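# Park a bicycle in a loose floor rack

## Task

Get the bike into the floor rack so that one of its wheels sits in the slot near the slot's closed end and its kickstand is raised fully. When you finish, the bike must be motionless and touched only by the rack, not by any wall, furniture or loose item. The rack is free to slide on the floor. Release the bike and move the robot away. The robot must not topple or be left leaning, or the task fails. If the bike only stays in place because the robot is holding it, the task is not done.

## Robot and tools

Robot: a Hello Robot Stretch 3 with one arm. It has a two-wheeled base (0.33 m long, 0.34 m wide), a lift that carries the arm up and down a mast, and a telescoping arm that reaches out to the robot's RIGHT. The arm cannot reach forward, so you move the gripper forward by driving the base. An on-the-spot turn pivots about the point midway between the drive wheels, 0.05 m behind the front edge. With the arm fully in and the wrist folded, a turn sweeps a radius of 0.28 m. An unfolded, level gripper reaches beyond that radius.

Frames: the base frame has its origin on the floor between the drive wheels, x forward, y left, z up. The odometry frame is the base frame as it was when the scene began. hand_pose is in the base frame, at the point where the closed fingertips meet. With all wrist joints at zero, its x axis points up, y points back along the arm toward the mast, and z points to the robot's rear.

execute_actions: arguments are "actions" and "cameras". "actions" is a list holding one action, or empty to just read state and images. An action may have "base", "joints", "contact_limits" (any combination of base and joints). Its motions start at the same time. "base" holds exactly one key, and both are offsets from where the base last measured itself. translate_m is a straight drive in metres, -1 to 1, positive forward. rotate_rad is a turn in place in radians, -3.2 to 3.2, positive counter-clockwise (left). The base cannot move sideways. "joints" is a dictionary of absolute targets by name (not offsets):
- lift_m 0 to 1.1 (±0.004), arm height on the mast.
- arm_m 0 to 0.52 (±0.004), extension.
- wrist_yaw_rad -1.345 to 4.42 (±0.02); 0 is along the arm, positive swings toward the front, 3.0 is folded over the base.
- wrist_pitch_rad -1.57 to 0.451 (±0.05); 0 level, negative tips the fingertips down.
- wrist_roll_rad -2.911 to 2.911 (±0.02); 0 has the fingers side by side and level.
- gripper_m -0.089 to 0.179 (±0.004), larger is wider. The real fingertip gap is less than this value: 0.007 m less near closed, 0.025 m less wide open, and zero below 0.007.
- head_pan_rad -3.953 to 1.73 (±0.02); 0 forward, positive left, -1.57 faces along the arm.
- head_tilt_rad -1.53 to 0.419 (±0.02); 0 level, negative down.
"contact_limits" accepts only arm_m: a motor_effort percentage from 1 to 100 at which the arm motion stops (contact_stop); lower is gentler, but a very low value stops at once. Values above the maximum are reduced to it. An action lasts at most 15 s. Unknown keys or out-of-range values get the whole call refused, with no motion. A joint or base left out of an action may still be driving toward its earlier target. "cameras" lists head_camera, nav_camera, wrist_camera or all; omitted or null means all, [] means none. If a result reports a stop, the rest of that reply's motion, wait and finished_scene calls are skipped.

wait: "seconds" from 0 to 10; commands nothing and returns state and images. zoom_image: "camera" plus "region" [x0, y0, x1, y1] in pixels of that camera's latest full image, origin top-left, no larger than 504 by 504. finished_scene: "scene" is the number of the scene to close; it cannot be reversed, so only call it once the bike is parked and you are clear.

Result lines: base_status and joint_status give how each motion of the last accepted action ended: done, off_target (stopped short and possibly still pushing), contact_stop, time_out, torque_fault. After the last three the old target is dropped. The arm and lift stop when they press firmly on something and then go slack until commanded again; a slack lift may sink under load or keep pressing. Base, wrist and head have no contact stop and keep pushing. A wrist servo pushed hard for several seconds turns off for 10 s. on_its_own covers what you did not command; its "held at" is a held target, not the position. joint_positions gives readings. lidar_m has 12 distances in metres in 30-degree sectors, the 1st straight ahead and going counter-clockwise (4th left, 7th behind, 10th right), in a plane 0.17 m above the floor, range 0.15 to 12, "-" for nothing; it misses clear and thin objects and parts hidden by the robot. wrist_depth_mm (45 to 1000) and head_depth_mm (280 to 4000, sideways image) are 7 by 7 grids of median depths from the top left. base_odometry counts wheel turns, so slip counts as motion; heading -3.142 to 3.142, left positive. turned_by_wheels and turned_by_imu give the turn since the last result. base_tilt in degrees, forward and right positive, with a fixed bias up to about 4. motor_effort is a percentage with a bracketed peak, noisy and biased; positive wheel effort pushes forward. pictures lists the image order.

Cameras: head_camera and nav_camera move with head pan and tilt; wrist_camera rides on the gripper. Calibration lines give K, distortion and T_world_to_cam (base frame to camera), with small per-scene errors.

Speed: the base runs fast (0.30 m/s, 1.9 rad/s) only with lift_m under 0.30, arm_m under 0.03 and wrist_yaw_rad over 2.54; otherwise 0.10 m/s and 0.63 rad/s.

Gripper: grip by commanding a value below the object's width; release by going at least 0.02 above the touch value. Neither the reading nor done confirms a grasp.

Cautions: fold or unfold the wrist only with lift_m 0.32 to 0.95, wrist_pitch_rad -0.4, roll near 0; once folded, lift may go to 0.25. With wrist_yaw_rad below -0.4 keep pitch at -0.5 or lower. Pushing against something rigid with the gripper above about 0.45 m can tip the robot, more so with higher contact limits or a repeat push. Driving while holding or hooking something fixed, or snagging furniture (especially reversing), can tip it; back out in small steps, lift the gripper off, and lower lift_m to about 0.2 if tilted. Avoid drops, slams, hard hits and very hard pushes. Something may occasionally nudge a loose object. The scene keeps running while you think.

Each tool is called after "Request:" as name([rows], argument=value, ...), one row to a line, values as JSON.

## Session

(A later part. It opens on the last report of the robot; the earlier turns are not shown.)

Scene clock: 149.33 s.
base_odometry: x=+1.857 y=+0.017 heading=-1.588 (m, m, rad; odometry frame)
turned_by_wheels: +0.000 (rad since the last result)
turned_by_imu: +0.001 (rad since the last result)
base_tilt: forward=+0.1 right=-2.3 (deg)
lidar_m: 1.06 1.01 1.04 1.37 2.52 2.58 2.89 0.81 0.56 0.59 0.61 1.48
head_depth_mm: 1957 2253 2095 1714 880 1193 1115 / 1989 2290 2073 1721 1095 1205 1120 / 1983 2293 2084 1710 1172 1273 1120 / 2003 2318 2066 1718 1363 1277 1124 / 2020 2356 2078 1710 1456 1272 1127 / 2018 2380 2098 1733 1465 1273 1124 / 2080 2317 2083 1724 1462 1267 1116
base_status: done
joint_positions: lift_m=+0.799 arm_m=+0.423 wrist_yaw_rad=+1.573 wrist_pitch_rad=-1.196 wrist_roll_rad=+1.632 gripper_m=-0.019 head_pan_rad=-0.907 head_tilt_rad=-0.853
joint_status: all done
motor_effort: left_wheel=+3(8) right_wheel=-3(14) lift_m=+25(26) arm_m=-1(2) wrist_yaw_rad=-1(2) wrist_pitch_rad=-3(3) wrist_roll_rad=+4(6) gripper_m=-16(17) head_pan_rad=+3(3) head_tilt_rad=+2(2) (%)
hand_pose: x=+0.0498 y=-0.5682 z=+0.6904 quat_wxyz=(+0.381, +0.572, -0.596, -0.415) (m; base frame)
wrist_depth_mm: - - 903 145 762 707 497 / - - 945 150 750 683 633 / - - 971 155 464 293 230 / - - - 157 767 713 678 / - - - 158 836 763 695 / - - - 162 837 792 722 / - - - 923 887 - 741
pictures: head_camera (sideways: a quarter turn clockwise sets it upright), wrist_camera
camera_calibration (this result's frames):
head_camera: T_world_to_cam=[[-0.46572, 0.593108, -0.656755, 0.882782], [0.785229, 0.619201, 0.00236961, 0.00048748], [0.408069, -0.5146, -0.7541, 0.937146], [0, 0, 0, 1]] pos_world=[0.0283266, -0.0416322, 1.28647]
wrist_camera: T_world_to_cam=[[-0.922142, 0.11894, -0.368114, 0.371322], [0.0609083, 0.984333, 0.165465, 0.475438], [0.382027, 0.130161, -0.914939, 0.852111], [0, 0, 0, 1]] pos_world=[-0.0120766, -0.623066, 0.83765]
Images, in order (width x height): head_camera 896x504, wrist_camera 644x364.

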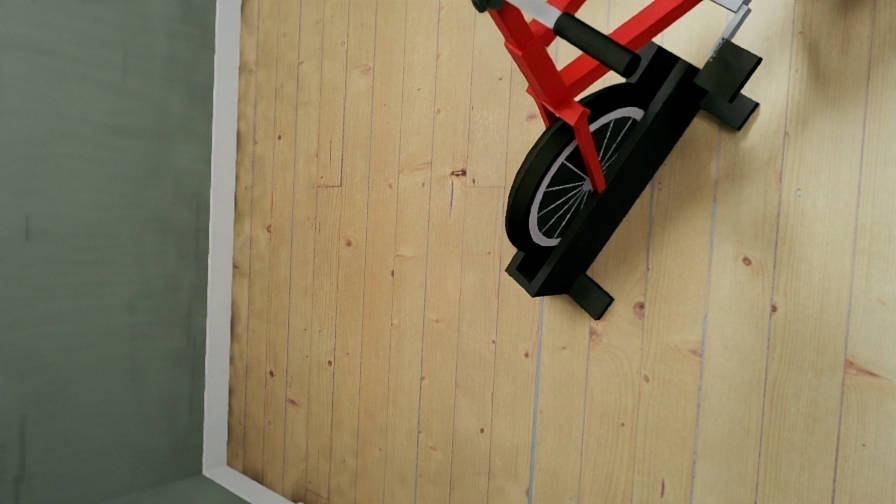

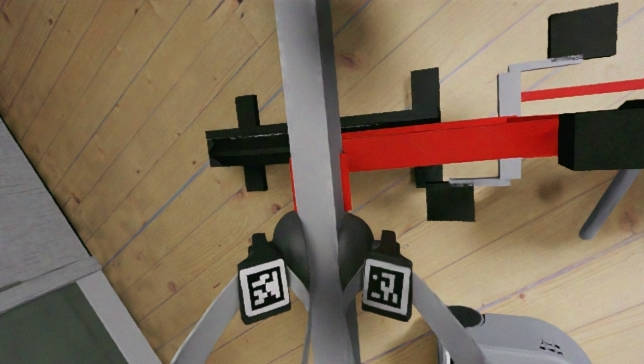

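Request:
execute_actions([
  {"base": {"translate_m": 0.065}, "joints": {"arm_m": 0.428}},
], cameras=["wrist_camera", "head_camera"])

Request:
zoom_image(camera="head_camera", region=[480, 130, 680, 330])

Scene clock: 151.37 s.
base_odometry: x=+1.856 y=-0.048 heading=-1.588 (m, m, rad; odometry frame)
turned_by_wheels: +0.000 (rad since the last result)
turned_by_imu: +0.000 (rad since the last result)
base_tilt: forward=+0.1 right=-2.3 (deg)
lidar_m: 1.01 0.96 0.98 1.30 2.56 2.62 2.95 0.81 0.56 0.60 0.61 1.39
head_depth_mm: 1923 2223 2068 1720 877 1125 1120 / 1933 2265 2052 1700 1094 1205 1120 / 1954 2280 2105 1715 1167 1275 1120 / 1968 2263 2069 1717 1368 1270 1121 / 1997 2311 2098 1712 1469 1275 1127 / 2003 2352 2073 1729 1464 1271 1129 / 2016 2249 2098 1725 1476 1274 1137
base_status: done
joint_positions: lift_m=+0.799 arm_m=+0.428 wrist_yaw_rad=+1.573 wrist_pitch_rad=-1.194 wrist_roll_rad=+1.632 gripper_m=-0.019 head_pan_rad=-0.907 head_tilt_rad=-0.853
joint_status: all done
motor_effort: left_wheel=+3(9) right_wheel=-2(13) lift_m=+25(25) arm_m=+3(4) wrist_yaw_rad=-1(2) wrist_pitch_rad=-3(6) wrist_roll_rad=+4(4) gripper_m=-16(17) head_pan_rad=+3(3) head_tilt_rad=+2(2) (%)
hand_pose: x=+0.0502 y=-0.5727 z=+0.6906 quat_wxyz=(+0.380, +0.573, -0.596, -0.415) (m; base frame)
wrist_depth_mm: - - 947 146 740 686 491 / - - 980 150 783 698 636 / - - 943 156 468 297 230 / - - - 156 807 727 676 / - - - 158 822 757 691 / - - - 161 859 783 713 / - - - 928 899 - 717
pictures: head_camera (sideways: a quarter turn clockwise sets it upright), wrist_camera
camera_calibration (this result's frames):
head_camera: T_world_to_cam=[[-0.465723, 0.593104, -0.656757, 0.882784], [0.785225, 0.619207, 0.0023696, 0.000487518], [0.408074, -0.514598, -0.754099, 0.937143], [0, 0, 0, 1]] pos_world=[0.0283269, -0.0416321, 1.28647]
wrist_camera: T_world_to_cam=[[-0.921611, 0.118918, -0.369448, 0.37311], [0.060612, 0.984323, 0.165634, 0.479723], [0.383353, 0.130258, -0.914371, 0.852251], [0, 0, 0, 1]] pos_world=[-0.0119276, -0.627584, 0.837659]
Images, in order (width x height): head_camera 896x504, wrist_camera 644x364.

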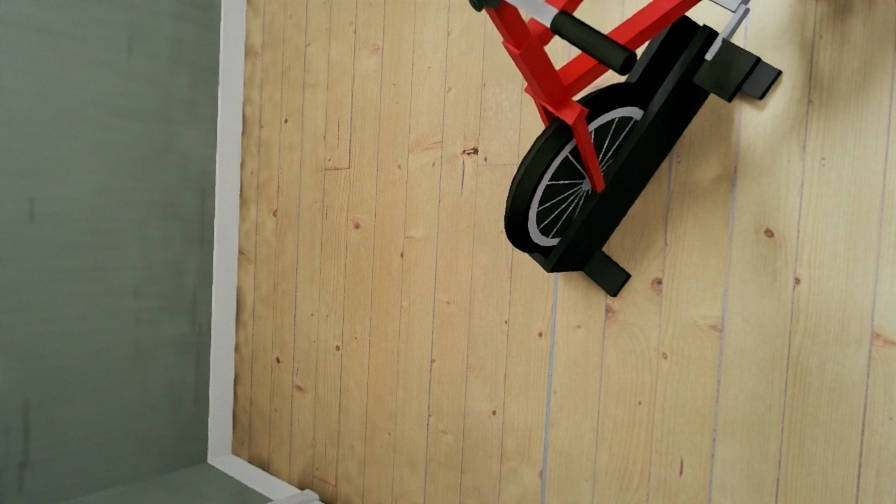

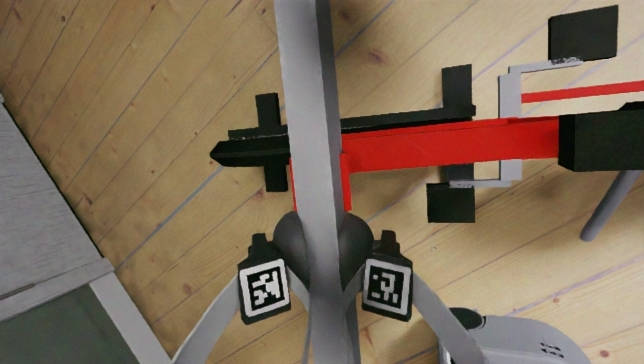

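Region (480, 130, 680, 330) of head_camera's 896x504 image, scaled by 2.520, with more detail than that image has.

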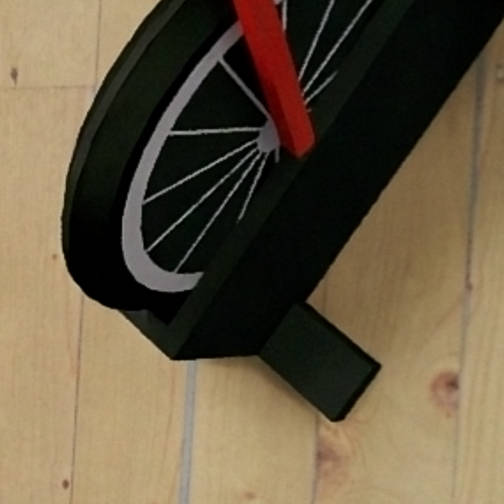

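Request:
execute_actions([
  {"joints": {"gripper_m": 0.09, "head_pan_rad": -1.75, "head_tilt_rad": -0.95}},
])

Scene clock: 153.03 s.
base_odometry: x=+1.856 y=-0.048 heading=-1.588 (m, m, rad; odometry frame)
turned_by_wheels: +0.000 (rad since the last result)
turned_by_imu: +0.000 (rad since the last result)
base_tilt: forward=+0.1 right=-2.3 (deg)
lidar_m: 1.01 0.96 0.98 1.30 2.56 2.61 2.94 0.81 0.56 0.60 0.61 1.40
head_depth_mm: 2749 2232 1860 1583 1390 - - / 2860 2263 1861 1653 - 1209 1140 / 2901 2328 - 1038 1338 1234 - / 2762 2203 1871 1254 1318 1233 1139 / 2548 - 1823 1532 1222 1237 1109 / 2342 2274 1797 885 1189 1244 1105 / 2167 2282 1873 1607 1123 1239 1108
base_status: not commanded
joint_positions: lift_m=+0.799 arm_m=+0.428 wrist_yaw_rad=+1.573 wrist_pitch_rad=-1.197 wrist_roll_rad=+1.637 gripper_m=+0.090 head_pan_rad=-1.743 head_tilt_rad=-0.938
joint_status: all done
motor_effort: left_wheel=+3(3) right_wheel=-2(2) lift_m=+25(25) arm_m=+3(3) wrist_yaw_rad=-1(2) wrist_pitch_rad=-2(3) wrist_roll_rad=+1(4) gripper_m=+0(78) head_pan_rad=-3(40) head_tilt_rad=-7(21) (%)
hand_pose: x=+0.0496 y=-0.5727 z=+0.6904 quat_wxyz=(+0.380, +0.571, -0.597, -0.417) (m; base frame)
wrist_depth_mm: - - 910 147 755 681 492 / - - 955 148 770 697 637 / - - 982 159 485 298 230 / - - - 158 767 723 565 / - - - 165 873 752 696 / - - - 170 884 773 709 / - - - 928 908 - 730
pictures: head_camera (sideways: a quarter turn clockwise sets it upright), nav_camera (sideways: a quarter turn counterclockwise sets it upright), wrist_camera
camera_calibration (this result's frames):
head_camera: T_world_to_cam=[[0.136793, 0.795582, -0.590201, 0.792391], [0.985866, -0.167513, 0.00269261, -0.00115665], [-0.0967241, -0.582228, -0.807252, 1.00934], [0, 0, 0, 1]] pos_world=[-0.00962602, -0.0429426, 1.28246]
nav_camera: T_world_to_cam=[[-0.142565, -0.782408, 0.606229, -0.744313], [-0.98542, 0.169662, -0.0127701, 0.0731571], [-0.0928627, -0.59921, -0.795188, 0.995331], [0, 0, 0, 1]] pos_world=[0.0584063, 0.00164454, 1.24363]
wrist_camera: T_world_to_cam=[[-0.921946, 0.124018, -0.366926, 0.373674], [0.0657344, 0.983709, 0.167319, 0.478035], [0.381699, 0.130139, -0.915079, 0.85283], [0, 0, 0, 1]] pos_world=[-0.0124401, -0.627576, 0.837533]
Images, in order (width x height): head_camera 896x504, nav_camera 672x504, wrist_camera 644x364.

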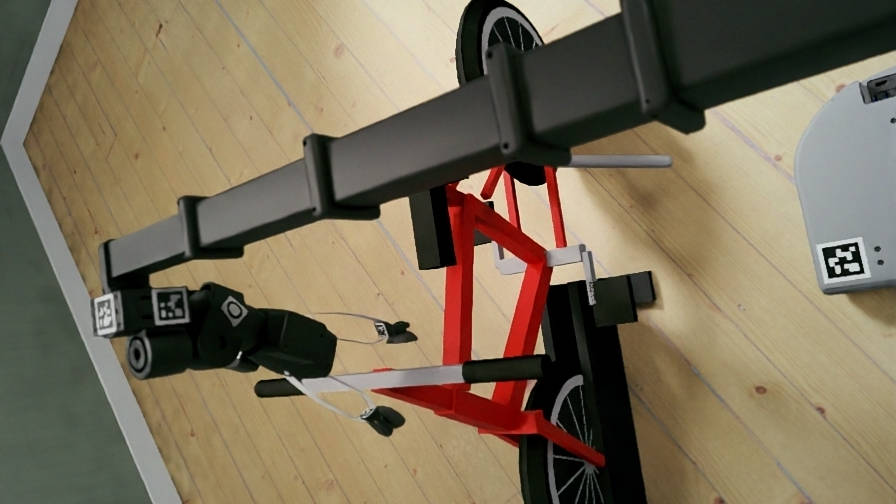

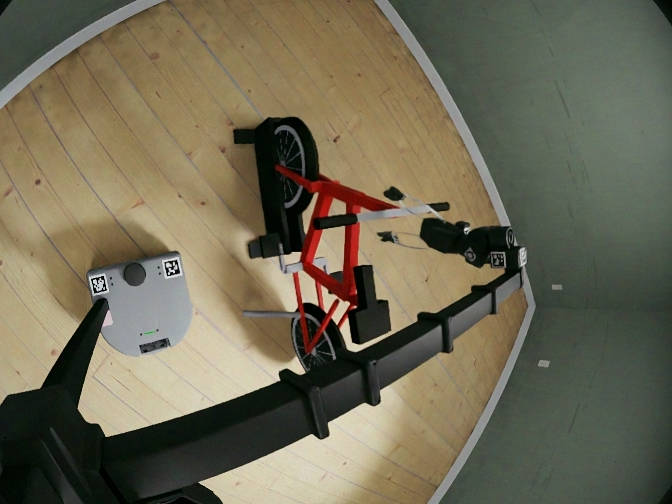

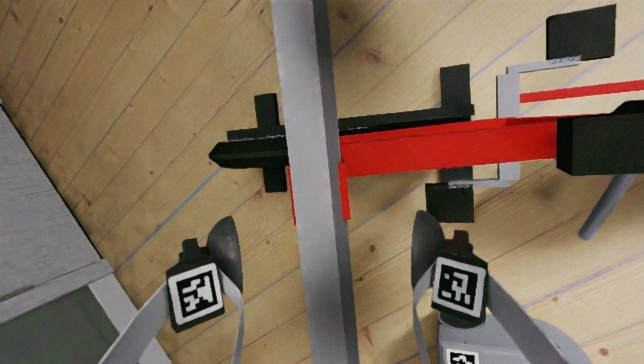

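Request:
execute_actions([
  {"joints": {"arm_m": 0.185, "wrist_roll_rad": 1.57, "gripper_m": 0.11}},
], cameras=["wrist_camera", "head_camera"])

Scene clock: 158.27 s.
base_odometry: x=+1.856 y=-0.048 heading=-1.588 (m, m, rad; odometry frame)
turned_by_wheels: +0.000 (rad since the last result)
turned_by_imu: +0.001 (rad since the last result)
base_tilt: forward=+0.1 right=-2.3 (deg)
lidar_m: 1.01 0.96 0.98 1.31 2.56 2.62 2.95 0.81 0.56 0.60 0.60 1.40
head_depth_mm: 2738 2261 1864 1584 1382 - - / 2860 2290 1871 1655 - 1215 1139 / 2881 2274 1993 1019 1342 1224 - / 2712 2291 - 1024 1321 1234 1143 / 2587 2265 1968 - 1226 1231 1112 / 2359 2285 1834 910 1205 1236 1111 / 2172 2292 1887 1607 1125 1232 1110
base_status: not commanded
joint_positions: lift_m=+0.799 arm_m=+0.185 wrist_yaw_rad=+1.573 wrist_pitch_rad=-1.197 wrist_roll_rad=+1.575 gripper_m=+0.110 head_pan_rad=-1.743 head_tilt_rad=-0.938
joint_status: all done
motor_effort: left_wheel=+3(3) right_wheel=-2(2) lift_m=+25(25) arm_m=-2(1) wrist_yaw_rad=-2(1) wrist_pitch_rad=-2(2) wrist_roll_rad=-3(4) gripper_m=+0(75) head_pan_rad=-3(3) head_tilt_rad=-7(7) (%)
hand_pose: x=+0.0494 y=-0.3302 z=+0.6903 quat_wxyz=(+0.398, +0.584, -0.584, -0.399) (m; base frame)
wrist_depth_mm: - - 630 148 642 667 640 / - - 948 152 792 721 651 / - - 951 154 788 730 669 / - - - 869 798 737 698 / - - - 897 834 753 703 / - - - 957 886 - 703 / 935 - - 989 902 - 700
pictures: head_camera (sideways: a quarter turn clockwise sets it upright), wrist_camera
camera_calibration (this result's frames):
head_camera: T_world_to_cam=[[0.136979, 0.795663, -0.590049, 0.792192], [0.985831, -0.167721, 0.00269331, -0.00115734], [-0.0968204, -0.582057, -0.807363, 1.00948], [0, 0, 0, 1]] pos_world=[-0.00963442, -0.0429357, 1.28245]
wrist_camera: T_world_to_cam=[[-0.927564, 0.0625871, -0.368387, 0.324435], [0.00913192, 0.989375, 0.145097, 0.25956], [0.373554, 0.131222, -0.91828, 0.824268], [0, 0, 0, 1]] pos_world=[-0.00934408, -0.38527, 0.838765]
Images, in order (width x height): head_camera 896x504, wrist_camera 644x364.

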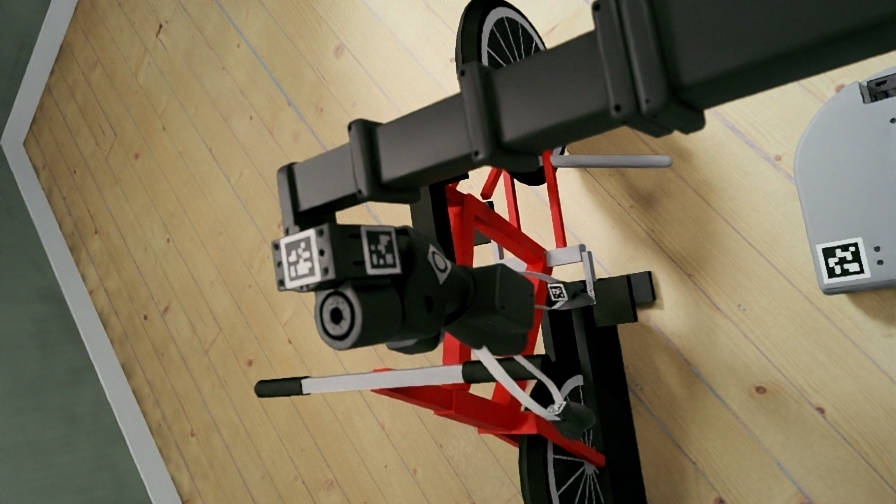

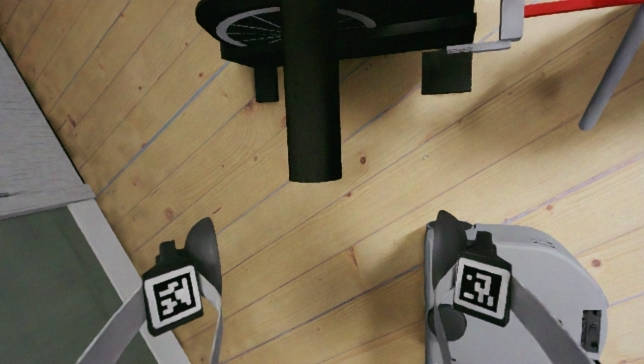

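Request:
execute_actions([
  {"base": {"translate_m": -0.18}, "joints": {"lift_m": 0.55, "gripper_m": 0.0, "head_pan_rad": -1.65, "head_tilt_rad": -1.15}},
], cameras=["head_camera"])

Request:
execute_actions([
  {"joints": {"lift_m": 0.19, "arm_m": 0.19, "wrist_yaw_rad": 0.0, "wrist_pitch_rad": -1.0, "wrist_roll_rad": 0.0}},
])

Scene clock: 161.60 s.
base_odometry: x=+1.859 y=+0.132 heading=-1.588 (m, m, rad; odometry frame)
turned_by_wheels: +0.000 (rad since the last result)
turned_by_imu: +0.001 (rad since the last result)
base_tilt: forward=+0.1 right=-2.3 (deg)
lidar_m: 1.16 1.11 1.14 1.51 2.46 2.52 2.78 2.65 0.60 0.50 0.66 0.84
head_depth_mm: 1961 1725 1553 1414 1289 1185 - / 1962 1737 1560 1354 1305 - - / 1934 1718 1554 1354 1286 - - / 1960 1740 905 - 1294 - - / 1966 1751 1058 1325 1291 1190 1103 / 1956 1749 1525 1234 1291 1192 1106 / 1973 1680 1045 1217 1298 1193 1101
base_status: done
joint_positions: lift_m=+0.550 arm_m=+0.185 wrist_yaw_rad=+1.573 wrist_pitch_rad=-1.198 wrist_roll_rad=+1.575 gripper_m=+0.000 head_pan_rad=-1.657 head_tilt_rad=-1.136
joint_status: all done
motor_effort: left_wheel=+3(3) right_wheel=-1(8) lift_m=+23(25) arm_m=-2(2) wrist_yaw_rad=-2(1) wrist_pitch_rad=-1(2) wrist_roll_rad=-3(3) gripper_m=-2(85) head_pan_rad=+3(13) head_tilt_rad=-9(31) (%)
hand_pose: x=+0.0494 y=-0.3302 z=+0.4414 quat_wxyz=(+0.398, +0.584, -0.584, -0.399) (m; base frame)
wrist_depth_mm: 564 520 497 401 542 491 454 / 876 754 685 564 552 494 467 / 908 787 698 610 558 511 468 / 942 813 706 638 571 520 478 / 968 819 718 658 588 533 492 / - 868 783 - - - 499 / - 907 785 676 647 - -
pictures: head_camera (sideways: a quarter turn clockwise sets it upright)
camera_calibration (this result's frames):
head_camera: T_world_to_cam=[[0.0765963, 0.904234, -0.420112, 0.571191], [0.996556, -0.0828542, 0.00336328, -0.00209421], [-0.0317668, -0.418923, -0.907466, 1.13919], [0, 0, 0, 1]] pos_world=[-0.00547577, -0.0394328, 1.27374]
Images, in order (width x height): head_camera 896x504.

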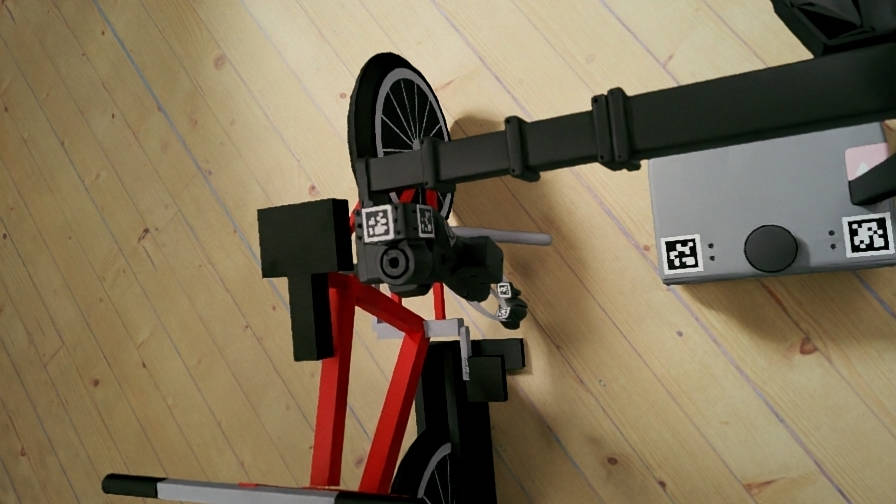

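Scene clock: 165.70 s.
base_odometry: x=+1.859 y=+0.132 heading=-1.588 (m, m, rad; odometry frame)
turned_by_wheels: +0.000 (rad since the last result)
turned_by_imu: +0.000 (rad since the last result)
base_tilt: forward=+0.1 right=-2.3 (deg)
lidar_m: 1.17 1.11 1.13 1.51 2.47 2.53 2.79 2.65 0.60 0.50 0.66 0.84
head_depth_mm: 1940 1732 1540 1411 1292 1186 1099 / 1956 1746 1554 1343 1291 1223 - / 1954 1735 1537 1332 1290 - - / 1988 1725 904 1375 1269 - - / 1957 1726 1064 1355 1287 1200 1105 / 1968 1742 1521 1229 1290 1193 1112 / 1965 1678 1041 1222 1302 1190 1104
base_status: not commanded
joint_positions: lift_m=+0.190 arm_m=+0.190 wrist_yaw_rad=+0.004 wrist_pitch_rad=-1.012 wrist_roll_rad=+0.004 gripper_m=+0.000 head_pan_rad=-1.657 head_tilt_rad=-1.136
joint_status: all done
motor_effort: left_wheel=+3(3) right_wheel=-1(1) lift_m=+23(24) arm_m=+3(4) wrist_yaw_rad=-3(3) wrist_pitch_rad=+5(5) wrist_roll_rad=-3(4) gripper_m=-2(2) head_pan_rad=+3(3) head_tilt_rad=-9(9) (%)
hand_pose: x=-0.0212 y=-0.4501 z=+0.0988 quat_wxyz=(+0.618, +0.343, -0.619, -0.343) (m; base frame)
wrist_depth_mm: 242 333 360 357 214 119 204 / 216 320 327 329 322 226 248 / 250 298 308 307 296 296 303 / 269 279 286 285 143 278 283 / 250 264 267 274 138 264 264 / 252 253 252 - 138 249 250 / 239 239 238 238 146 237 234
pictures: head_camera (sideways: a quarter turn clockwise sets it upright), nav_camera (sideways: a quarter turn counterclockwise sets it upright), wrist_camera
camera_calibration (this result's frames):
head_camera: T_world_to_cam=[[0.0765971, 0.904247, -0.420084, 0.571155], [0.996556, -0.0828539, 0.00336337, -0.00209433], [-0.0317643, -0.418895, -0.907479, 1.1392], [0, 0, 0, 1]] pos_world=[-0.00547569, -0.0394319, 1.27374]
nav_camera: T_world_to_cam=[[-0.08377, -0.894987, 0.438156, -0.525724], [-0.996129, 0.0869638, -0.0128133, 0.0732754], [-0.0266359, -0.437533, -0.898808, 1.12961], [0, 0, 0, 1]] pos_world=[0.05904, 0.017353, 1.24659]
wrist_camera: T_world_to_cam=[[-0.9981, 0.048498, -0.038011, 0.00805824], [0.0598662, 0.909305, -0.411802, 0.484669], [0.014592, -0.413295, -0.91048, 0.0697379], [0, 0, 0, 1]] pos_world=[-0.02199, -0.41228, 0.263389]
Images, in order (width x height): head_camera 896x504, nav_camera 672x504, wrist_camera 644x364.

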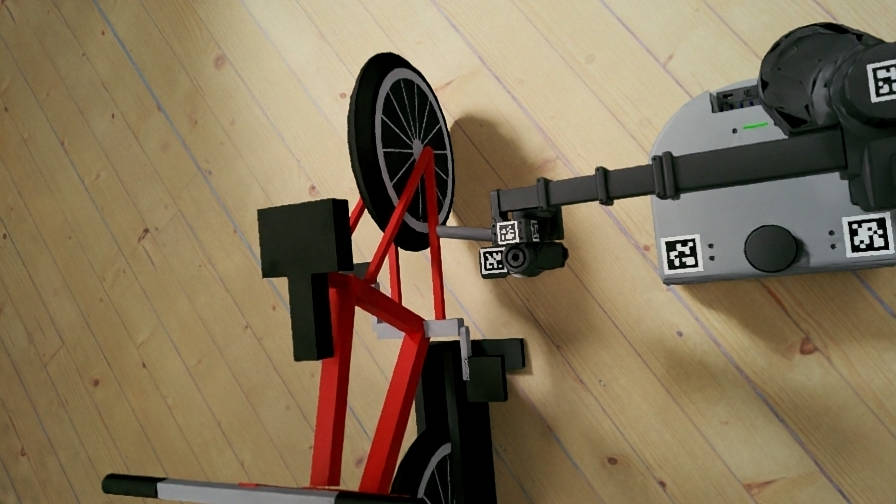

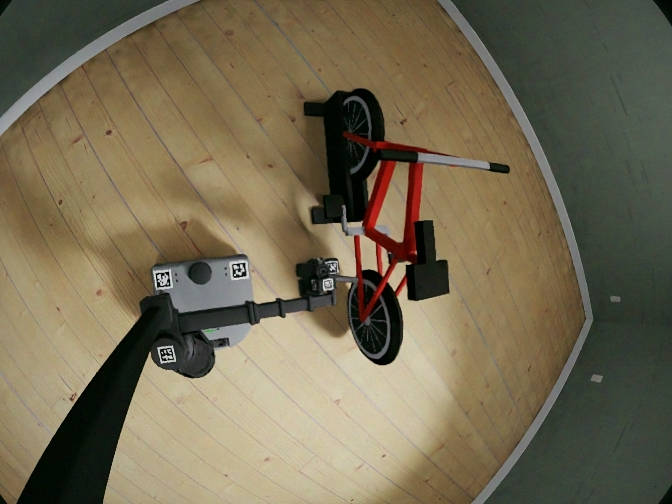

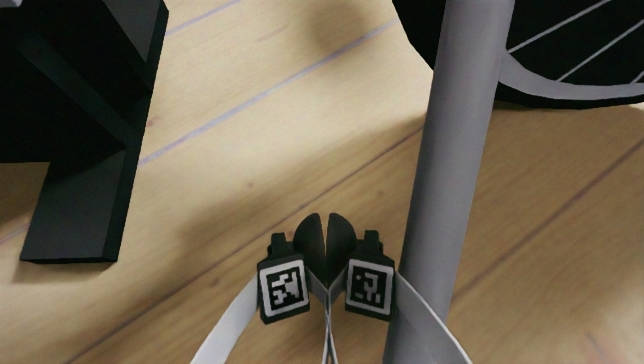

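Request:
execute_actions([
  {"base": {"translate_m": -0.04}},
], cameras=["wrist_camera", "head_camera"])

Scene clock: 167.40 s.
base_odometry: x=+1.859 y=+0.172 heading=-1.588 (m, m, rad; odometry frame)
turned_by_wheels: +0.000 (rad since the last result)
turned_by_imu: +0.000 (rad since the last result)
base_tilt: forward=+0.1 right=-2.3 (deg)
lidar_m: 1.20 1.14 1.17 1.55 2.45 2.50 2.75 2.62 0.60 0.50 0.66 0.84
head_depth_mm: 1971 1716 1559 1398 1284 1192 1096 / 1973 1728 1557 1351 1295 1217 - / 1968 1735 1537 1337 1295 - - / 1952 1720 903 1370 1269 - - / 1977 1750 1050 1375 1291 1184 1097 / 1968 1730 1512 1234 1292 1188 1105 / 1968 1689 1040 1223 1299 1192 1106
base_status: done
joint_positions: lift_m=+0.190 arm_m=+0.190 wrist_yaw_rad=+0.004 wrist_pitch_rad=-1.013 wrist_roll_rad=+0.004 gripper_m=+0.000 head_pan_rad=-1.657 head_tilt_rad=-1.136
joint_status: not commanded
motor_effort: left_wheel=+3(16) right_wheel=-1(25) lift_m=+23(23) arm_m=+3(3) wrist_yaw_rad=-3(15) wrist_pitch_rad=+6(6) wrist_roll_rad=-3(3) gripper_m=-2(6) head_pan_rad=+4(4) head_tilt_rad=-9(9) (%)
hand_pose: x=-0.0212 y=-0.4499 z=+0.0987 quat_wxyz=(+0.618, +0.344, -0.619, -0.343) (m; base frame)
wrist_depth_mm: 265 351 357 353 213 121 203 / 286 327 330 329 322 227 246 / 270 307 308 306 294 294 302 / 272 288 286 283 138 281 282 / 256 269 267 274 138 266 264 / 255 252 252 - 138 250 247 / 240 238 237 237 146 235 235
pictures: head_camera (sideways: a quarter turn clockwise sets it upright), wrist_camera
camera_calibration (this result's frames):
head_camera: T_world_to_cam=[[0.0764927, 0.904258, -0.420079, 0.571149], [0.996566, -0.0827387, 0.00336339, -0.00209441], [-0.0317154, -0.418893, -0.907481, 1.13921], [0, 0, 0, 1]] pos_world=[-0.00547111, -0.0394331, 1.27374]
wrist_camera: T_world_to_cam=[[-0.998102, 0.0485032, -0.0379373, 0.00803718], [0.0598289, 0.909637, -0.411072, 0.484539], [0.0145709, -0.412562, -0.910813, 0.0700921], [0, 0, 0, 1]] pos_world=[-0.0219888, -0.412228, 0.263326]
Images, in order (width x height): head_camera 896x504, wrist_camera 644x364.

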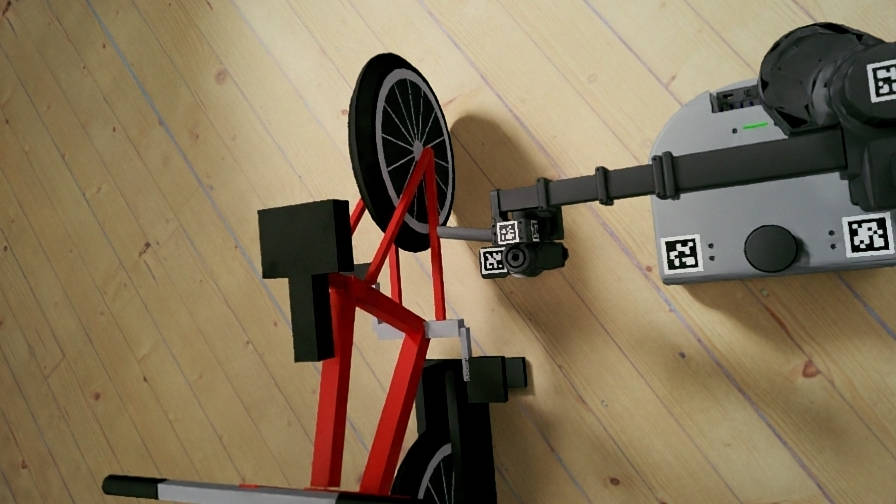

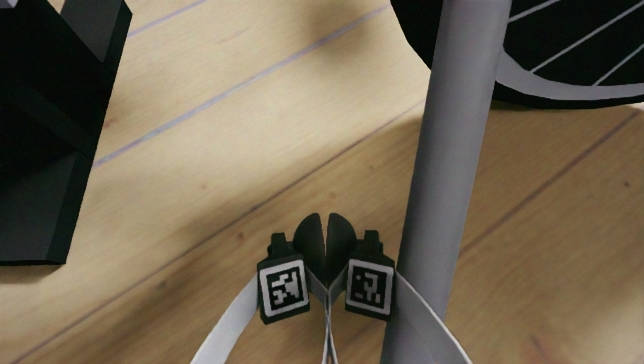

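Request:
execute_actions([
  {"joints": {"lift_m": 0.28, "arm_m": 0.223}},
], cameras=[])

Request:
execute_actions([
  {"base": {"translate_m": -0.047}, "joints": {"gripper_m": 0.11, "wrist_roll_rad": -0.35}},
], cameras=["wrist_camera", "head_camera"])

Scene clock: 170.37 s.
base_odometry: x=+1.859 y=+0.172 heading=-1.588 (m, m, rad; odometry frame)
turned_by_wheels: +0.000 (rad since the last result)
turned_by_imu: +0.000 (rad since the last result)
base_tilt: forward=+0.1 right=-2.4 (deg)
lidar_m: 1.20 1.14 1.17 1.56 2.45 2.50 2.75 2.62 0.60 0.50 0.65 0.84
head_depth_mm: 1962 1742 1544 1412 1289 1188 - / 1969 1742 1559 1357 1285 1222 - / 1957 1731 1530 1206 1292 - - / 1972 1726 905 1241 1276 - - / 1984 1747 1055 1378 1291 1188 1107 / 1962 1754 1511 1236 1288 1194 1096 / 1986 1676 1042 1237 1307 1195 1105
base_status: not commanded
joint_positions: lift_m=+0.280 arm_m=+0.223 wrist_yaw_rad=+0.003 wrist_pitch_rad=-1.012 wrist_roll_rad=+0.004 gripper_m=+0.000 head_pan_rad=-1.657 head_tilt_rad=-1.136
joint_status: all done
motor_effort: left_wheel=+2(3) right_wheel=-1(1) lift_m=+31(33) arm_m=+3(5) wrist_yaw_rad=-4(4) wrist_pitch_rad=+5(6) wrist_roll_rad=-3(3) gripper_m=-2(2) head_pan_rad=+3(3) head_tilt_rad=-8(8) (%)
hand_pose: x=-0.0212 y=-0.4831 z=+0.1885 quat_wxyz=(+0.618, +0.343, -0.619, -0.343) (m; base frame)
wrist_depth_mm: 164 174 468 462 170 159 162 / 183 182 440 437 191 185 187 / 165 174 182 185 180 192 251 / 156 321 385 381 370 342 365 / 352 351 357 367 273 355 355 / 333 333 338 - 332 336 335 / 321 318 316 319 207 317 317
pictures: none
No camera images: the call's "cameras" was empty. Leave "cameras" out to get every camera's image.

Scene clock: 172.03 s.
base_odometry: x=+1.860 y=+0.219 heading=-1.588 (m, m, rad; odometry frame)
turned_by_wheels: +0.000 (rad since the last result)
turned_by_imu: +0.000 (rad since the last result)
base_tilt: forward=+0.1 right=-2.3 (deg)
lidar_m: 1.24 1.18 1.21 1.61 2.42 2.48 2.71 2.58 0.60 0.50 0.68 0.83
head_depth_mm: 1971 1730 1551 1409 1293 1185 - / 1979 1720 1556 1379 1289 1217 - / 1967 1733 1569 1230 1289 - - / 1953 1750 918 1204 1271 - - / 1963 1734 966 1384 1293 1188 1099 / 1970 1726 1522 1264 1287 1188 1106 / 1986 1736 1513 1234 1293 1196 1106
base_status: done
joint_positions: lift_m=+0.280 arm_m=+0.223 wrist_yaw_rad=+0.003 wrist_pitch_rad=-1.012 wrist_roll_rad=-0.346 gripper_m=+0.110 head_pan_rad=-1.657 head_tilt_rad=-1.136
joint_status: all done
motor_effort: left_wheel=+3(6) right_wheel=-1(7) lift_m=+30(31) arm_m=+3(3) wrist_yaw_rad=-2(3) wrist_pitch_rad=+5(5) wrist_roll_rad=-3(3) gripper_m=+0(83) head_pan_rad=+3(3) head_tilt_rad=-9(8) (%)
hand_pose: x=-0.0212 y=-0.4831 z=+0.1885 quat_wxyz=(+0.716, +0.398, -0.502, -0.278) (m; base frame)
wrist_depth_mm: 158 172 443 462 156 136 126 / 166 375 176 429 178 159 146 / 322 365 381 188 184 189 171 / 321 347 362 379 261 190 191 / 316 330 344 341 370 309 272 / 302 312 327 330 351 382 389 / 286 295 305 320 335 348 370
pictures: head_camera (sideways: a quarter turn clockwise sets it upright), wrist_camera
camera_calibration (this result's frames):
head_camera: T_world_to_cam=[[0.0764122, 0.90428, -0.420046, 0.571106], [0.996573, -0.0826487, 0.0033635, -0.0020946], [-0.0316747, -0.418863, -0.907497, 1.13923], [0, 0, 0, 1]] pos_world=[-0.00546746, -0.0394331, 1.27374]
wrist_camera: T_world_to_cam=[[-0.958569, -0.244914, 0.145475, -0.162459], [-0.283111, 0.875602, -0.391368, 0.524266], [-0.0315268, -0.416339, -0.908663, 0.134964], [0, 0, 0, 1]] pos_world=[-0.0030481, -0.442646, 0.351451]
Images, in order (width x height): head_camera 896x504, wrist_camera 644x364.

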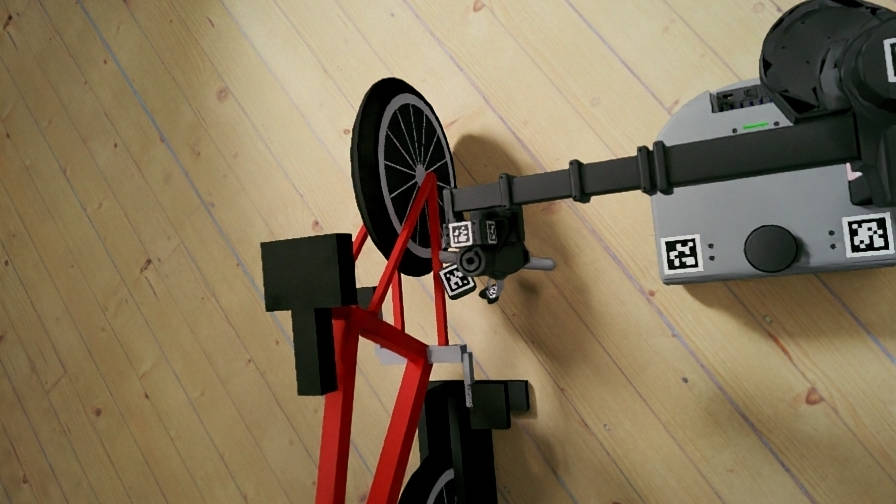

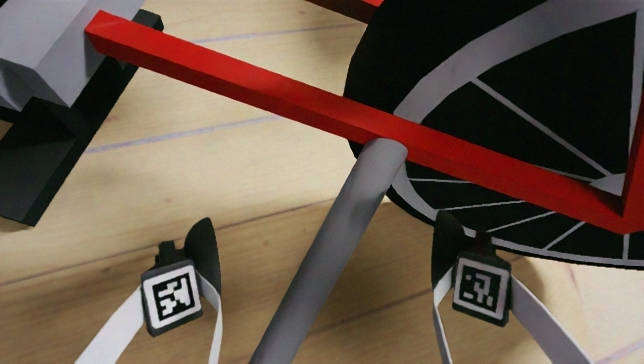

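Request:
execute_actions([
  {"joints": {"lift_m": 0.201, "arm_m": 0.206}},
], cameras=["wrist_camera", "head_camera"])

Scene clock: 173.77 s.
base_odometry: x=+1.860 y=+0.219 heading=-1.588 (m, m, rad; odometry frame)
turned_by_wheels: +0.000 (rad since the last result)
turned_by_imu: +0.000 (rad since the last result)
base_tilt: forward=+0.2 right=-2.3 (deg)
lidar_m: 1.24 1.18 1.21 1.60 2.42 2.48 2.71 2.58 0.60 0.50 0.68 0.83
head_depth_mm: 1966 1734 1558 1413 1289 1180 1092 / 1966 1722 1546 1380 1297 1213 - / 1956 1732 1562 1328 1290 - - / 1972 1747 920 1232 1277 - - / 1952 1737 972 1380 1298 1188 1103 / 1957 1724 1522 1257 1291 1189 1106 / 1958 1733 1517 1237 1293 1190 1103
base_status: not commanded
joint_positions: lift_m=+0.201 arm_m=+0.206 wrist_yaw_rad=+0.003 wrist_pitch_rad=-1.012 wrist_roll_rad=-0.347 gripper_m=+0.110 head_pan_rad=-1.657 head_tilt_rad=-1.136
joint_status: all done
motor_effort: left_wheel=+3(3) right_wheel=-1(2) lift_m=+23(27) arm_m=-2(2) wrist_yaw_rad=-4(3) wrist_pitch_rad=+5(5) wrist_roll_rad=-2(3) gripper_m=+1(0) head_pan_rad=+4(3) head_tilt_rad=-9(8) (%)
hand_pose: x=-0.0212 y=-0.4667 z=+0.1099 quat_wxyz=(+0.716, +0.398, -0.502, -0.278) (m; base frame)
wrist_depth_mm: 303 322 343 366 165 118 120 / 285 301 320 336 122 178 165 / 271 284 299 318 125 217 195 / 259 267 281 292 299 271 239 / 245 254 265 136 288 311 316 / 232 239 254 139 273 297 305 / 224 230 238 245 260 271 287
pictures: head_camera (sideways: a quarter turn clockwise sets it upright), wrist_camera
camera_calibration (this result's frames):
head_camera: T_world_to_cam=[[0.0764124, 0.904284, -0.420038, 0.571096], [0.996573, -0.0826486, 0.00336353, -0.00209464], [-0.0316739, -0.418855, -0.9075, 1.13923], [0, 0, 0, 1]] pos_world=[-0.00546743, -0.0394329, 1.27374]
wrist_camera: T_world_to_cam=[[-0.958464, -0.245185, 0.145707, -0.147145], [-0.28346, 0.87544, -0.391479, 0.47903], [-0.0315732, -0.41652, -0.908578, 0.0702535], [0, 0, 0, 1]] pos_world=[-0.00302894, -0.426178, 0.272801]
Images, in order (width x height): head_camera 896x504, wrist_camera 644x364.

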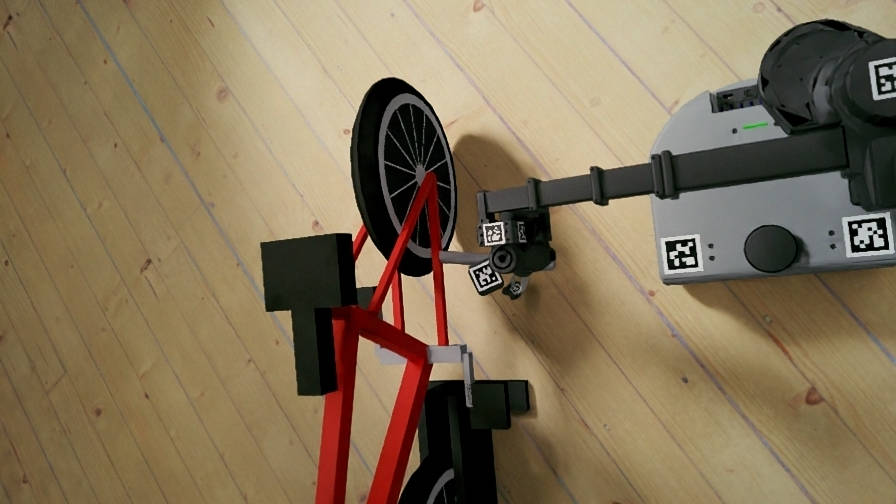

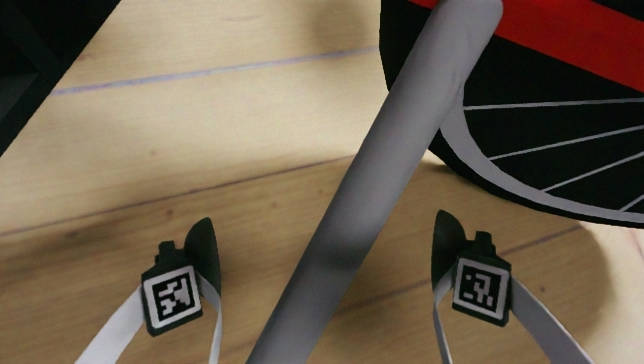

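Request:
execute_actions([
  {"joints": {"wrist_roll_rad": -1.1}},
], cameras=["wrist_camera", "head_camera"])

Scene clock: 174.87 s.
base_odometry: x=+1.860 y=+0.219 heading=-1.587 (m, m, rad; odometry frame)
turned_by_wheels: +0.000 (rad since the last result)
turned_by_imu: +0.000 (rad since the last result)
base_tilt: forward=+0.1 right=-2.3 (deg)
lidar_m: 1.24 1.18 1.22 1.61 2.42 2.48 2.72 2.58 0.60 0.50 0.68 0.84
head_depth_mm: 1953 1722 1536 1409 1291 1179 1090 / 1955 1730 1558 1380 1285 1212 - / 1967 1753 1553 1315 1293 - - / 1969 1744 924 1233 1280 - - / 1966 1740 972 1377 1293 1191 1104 / 1947 1743 1515 1173 1296 1198 1100 / 1969 1748 1510 1235 1303 1195 1109
base_status: not commanded
joint_positions: lift_m=+0.201 arm_m=+0.206 wrist_yaw_rad=-0.016 wrist_pitch_rad=-1.007 wrist_roll_rad=-1.022 gripper_m=+0.110 head_pan_rad=-1.657 head_tilt_rad=-1.136
joint_status: wrist_roll_rad off_target (ended at -1.022, target -1.100)
on_its_own: wrist_yaw_rad is at rest, and its effort (+14) is outside its rest range (-12 to +12)
motor_effort: left_wheel=+4(4) right_wheel=-6(7) lift_m=+24(24) arm_m=-2(2) wrist_yaw_rad=+14(14) wrist_pitch_rad=+3(5) wrist_roll_rad=-42(43) gripper_m=-3(3) head_pan_rad=+3(3) head_tilt_rad=-9(9) (%)
hand_pose: x=-0.0233 y=-0.4679 z=+0.1105 quat_wxyz=(+0.842, +0.463, -0.241, -0.138) (m; base frame)
wrist_depth_mm: 224 245 277 322 381 421 139 / 217 241 272 313 363 400 125 / 213 234 266 300 354 186 126 / 211 228 256 291 322 128 126 / 206 222 253 273 132 200 177 / 201 212 144 136 309 226 195 / 196 143 142 270 306 307 210
pictures: head_camera (sideways: a quarter turn clockwise sets it upright), wrist_camera
camera_calibration (this result's frames):
head_camera: T_world_to_cam=[[0.0764155, 0.904316, -0.419968, 0.571005], [0.996573, -0.0826492, 0.00336376, -0.00209495], [-0.0316681, -0.418786, -0.907533, 1.13927], [0, 0, 0, 1]] pos_world=[-0.00546726, -0.0394307, 1.27374]
wrist_camera: T_world_to_cam=[[-0.582775, -0.687146, 0.433825, -0.379394], [-0.804752, 0.562177, -0.190609, 0.298865], [-0.11291, -0.460203, -0.880605, 0.0447893], [0, 0, 0, 1]] pos_world=[0.0244681, -0.408102, 0.260998]
Images, in order (width x height): head_camera 896x504, wrist_camera 644x364.

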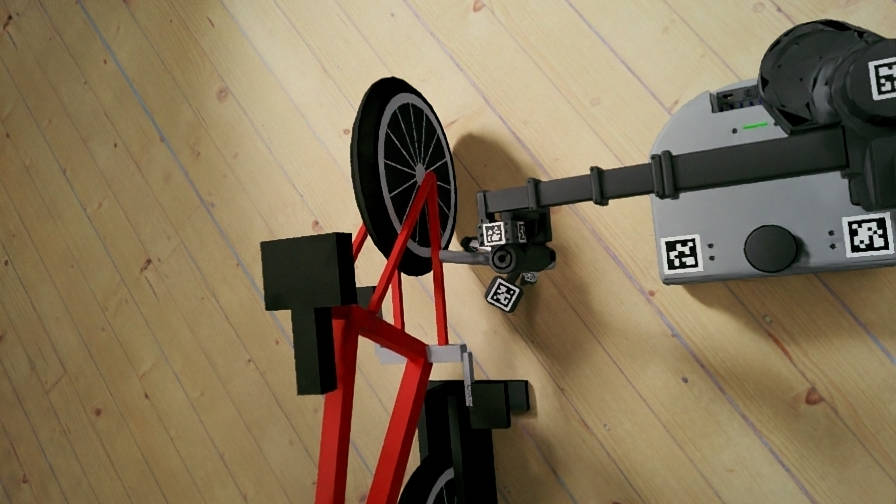

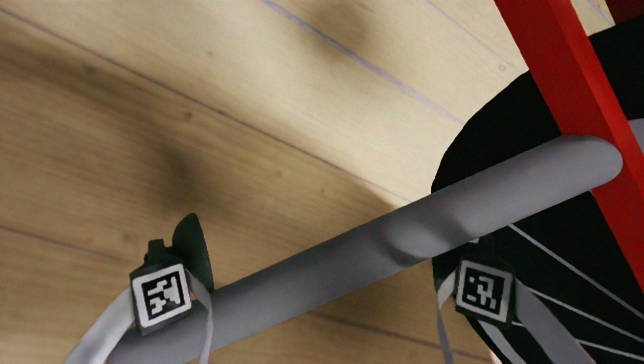

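Request:
execute_actions([
  {"joints": {"wrist_roll_rad": -1.3}},
], cameras=["wrist_camera", "head_camera"])

Scene clock: 175.67 s.
base_odometry: x=+1.860 y=+0.219 heading=-1.588 (m, m, rad; odometry frame)
turned_by_wheels: -0.001 (rad since the last result)
turned_by_imu: -0.001 (rad since the last result)
base_tilt: forward=+0.1 right=-2.3 (deg)
lidar_m: 1.24 1.18 1.22 1.60 2.42 2.47 2.71 2.57 0.60 0.50 0.68 0.83
head_depth_mm: 1949 1738 1557 1422 1287 1181 1091 / 1957 1742 1560 1377 1293 1212 - / 1940 1740 1559 1318 1294 - - / 1978 1727 919 1224 1274 - - / 1956 1745 967 1386 1298 1188 1103 / 1969 1736 1505 1231 1300 1197 1104 / 1969 1757 1513 1236 1291 1196 1099
base_status: not commanded
joint_positions: lift_m=+0.201 arm_m=+0.206 wrist_yaw_rad=-0.049 wrist_pitch_rad=-1.007 wrist_roll_rad=-1.172 gripper_m=+0.110 head_pan_rad=-1.657 head_tilt_rad=-1.136
joint_status: wrist_roll_rad off_target (ended at -1.172, target -1.300)
on_its_own: wrist_yaw_rad is at rest, and its effort (+44) is outside its rest range (-12 to +12)
motor_effort: left_wheel=-7(7) right_wheel=+11(11) lift_m=+26(27) arm_m=-2(2) wrist_yaw_rad=+44(43) wrist_pitch_rad=+3(4) wrist_roll_rad=-68(68) gripper_m=-4(4) head_pan_rad=+3(2) head_tilt_rad=-8(9) (%)
hand_pose: x=-0.0272 y=-0.4677 z=+0.1103 quat_wxyz=(+0.856, +0.469, -0.185, -0.117) (m; base frame)
wrist_depth_mm: 209 231 264 305 362 427 119 / 206 228 260 300 357 430 122 / 205 225 254 293 351 190 127 / 202 223 251 291 329 134 126 / 200 218 251 274 131 129 140 / 198 209 143 135 314 - 184 / 194 141 141 276 319 276 195
pictures: head_camera (sideways: a quarter turn clockwise sets it upright), wrist_camera
camera_calibration (this result's frames):
head_camera: T_world_to_cam=[[0.0764154, 0.904316, -0.419968, 0.571005], [0.996573, -0.0826491, 0.00336376, -0.00209495], [-0.0316681, -0.418786, -0.907533, 1.13927], [0, 0, 0, 1]] pos_world=[-0.00546725, -0.0394307, 1.27374]
wrist_camera: T_world_to_cam=[[-0.479711, -0.738316, 0.474095, -0.406975], [-0.866214, 0.484602, -0.121796, 0.249993], [-0.139823, -0.469094, -0.872009, 0.0384696], [0, 0, 0, 1]] pos_world=[0.0266956, -0.403578, 0.256939]
Images, in order (width x height): head_camera 896x504, wrist_camera 644x364.

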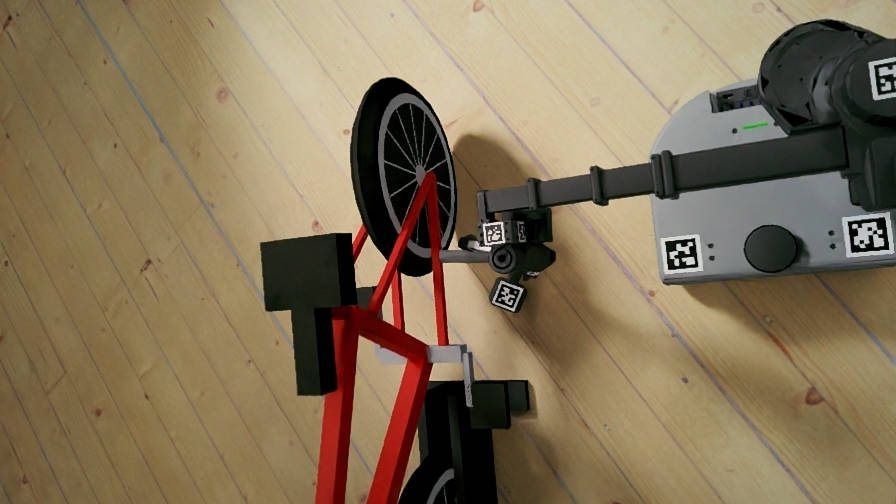

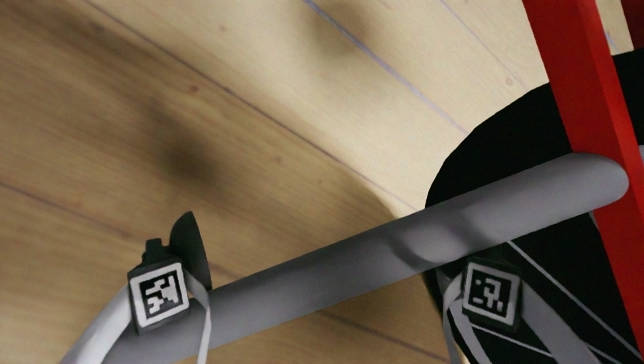

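Request:
execute_actions([
  {"base": {"translate_m": -0.04}, "joints": {"wrist_roll_rad": -1.4}},
], cameras=["wrist_camera", "head_camera"])

Scene clock: 177.30 s.
base_odometry: x=+1.861 y=+0.259 heading=-1.588 (m, m, rad; odometry frame)
turned_by_wheels: +0.000 (rad since the last result)
turned_by_imu: +0.000 (rad since the last result)
base_tilt: forward=+0.1 right=-2.3 (deg)
lidar_m: 1.28 1.21 1.25 1.66 2.40 2.45 2.67 2.55 0.60 0.58 0.69 0.83
head_depth_mm: 1976 1729 1549 1408 1282 1190 1094 / 1957 1733 1559 1371 1294 1215 - / 1952 1725 1545 1319 1286 - - / 1966 1735 1516 1207 1274 - - / 1948 1735 920 1390 1283 1189 1107 / 1954 1719 1488 1246 1294 1192 1101 / 1963 1729 1558 1240 1291 1188 1105
base_status: done
joint_positions: lift_m=+0.201 arm_m=+0.206 wrist_yaw_rad=-0.028 wrist_pitch_rad=-1.009 wrist_roll_rad=-1.323 gripper_m=+0.110 head_pan_rad=-1.657 head_tilt_rad=-1.136
joint_status: wrist_roll_rad off_target (ended at -1.323, target -1.400)
on_its_own: wrist_yaw_rad is at rest, and its effort (+24) is outside its rest range (-12 to +12)
motor_effort: left_wheel=-2(19) right_wheel=+3(16) lift_m=+27(27) arm_m=-2(2) wrist_yaw_rad=+24(53) wrist_pitch_rad=+4(5) wrist_roll_rad=-41(75) gripper_m=-3(4) head_pan_rad=+2(3) head_tilt_rad=-9(9) (%)
hand_pose: x=-0.0246 y=-0.4673 z=+0.1100 quat_wxyz=(+0.868, +0.479, -0.114, -0.072) (m; base frame)
wrist_depth_mm: 197 218 252 293 348 443 119 / 197 219 250 292 346 420 124 / 197 218 248 288 349 191 127 / 196 219 248 289 317 130 125 / 196 214 252 275 130 129 137 / 197 209 141 134 294 199 173 / 195 139 139 287 324 240 149
pictures: head_camera (sideways: a quarter turn clockwise sets it upright), wrist_camera
camera_calibration (this result's frames):
head_camera: T_world_to_cam=[[0.0763844, 0.904319, -0.419968, 0.571005], [0.996576, -0.0826149, 0.00336376, -0.00209496], [-0.0316537, -0.418787, -0.907533, 1.13927], [0, 0, 0, 1]] pos_world=[-0.0054659, -0.0394311, 1.27374]
wrist_camera: T_world_to_cam=[[-0.325469, -0.801105, 0.502296, -0.433976], [-0.935395, 0.350444, -0.0471823, 0.179376], [-0.138228, -0.485201, -0.863408, 0.0303601], [0, 0, 0, 1]] pos_world=[0.0307387, -0.395791, 0.252661]
Images, in order (width x height): head_camera 896x504, wrist_camera 644x364.

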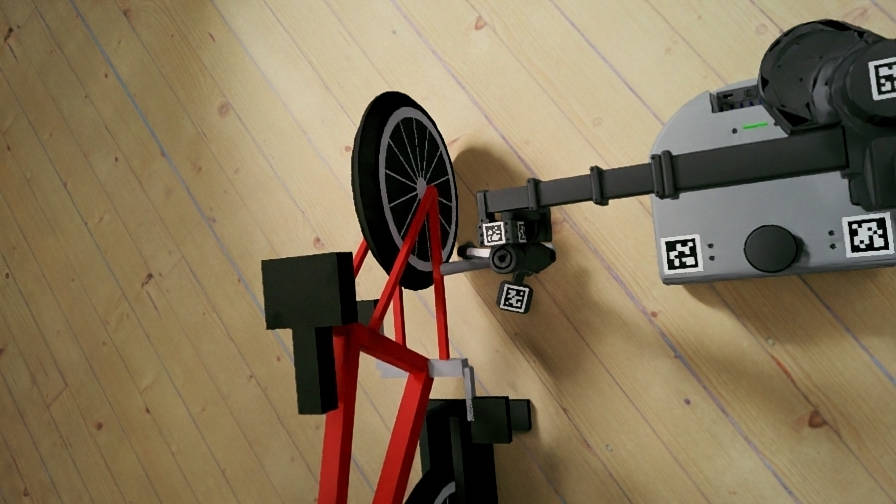

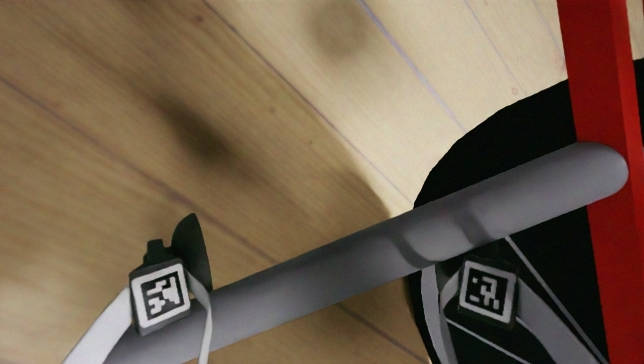

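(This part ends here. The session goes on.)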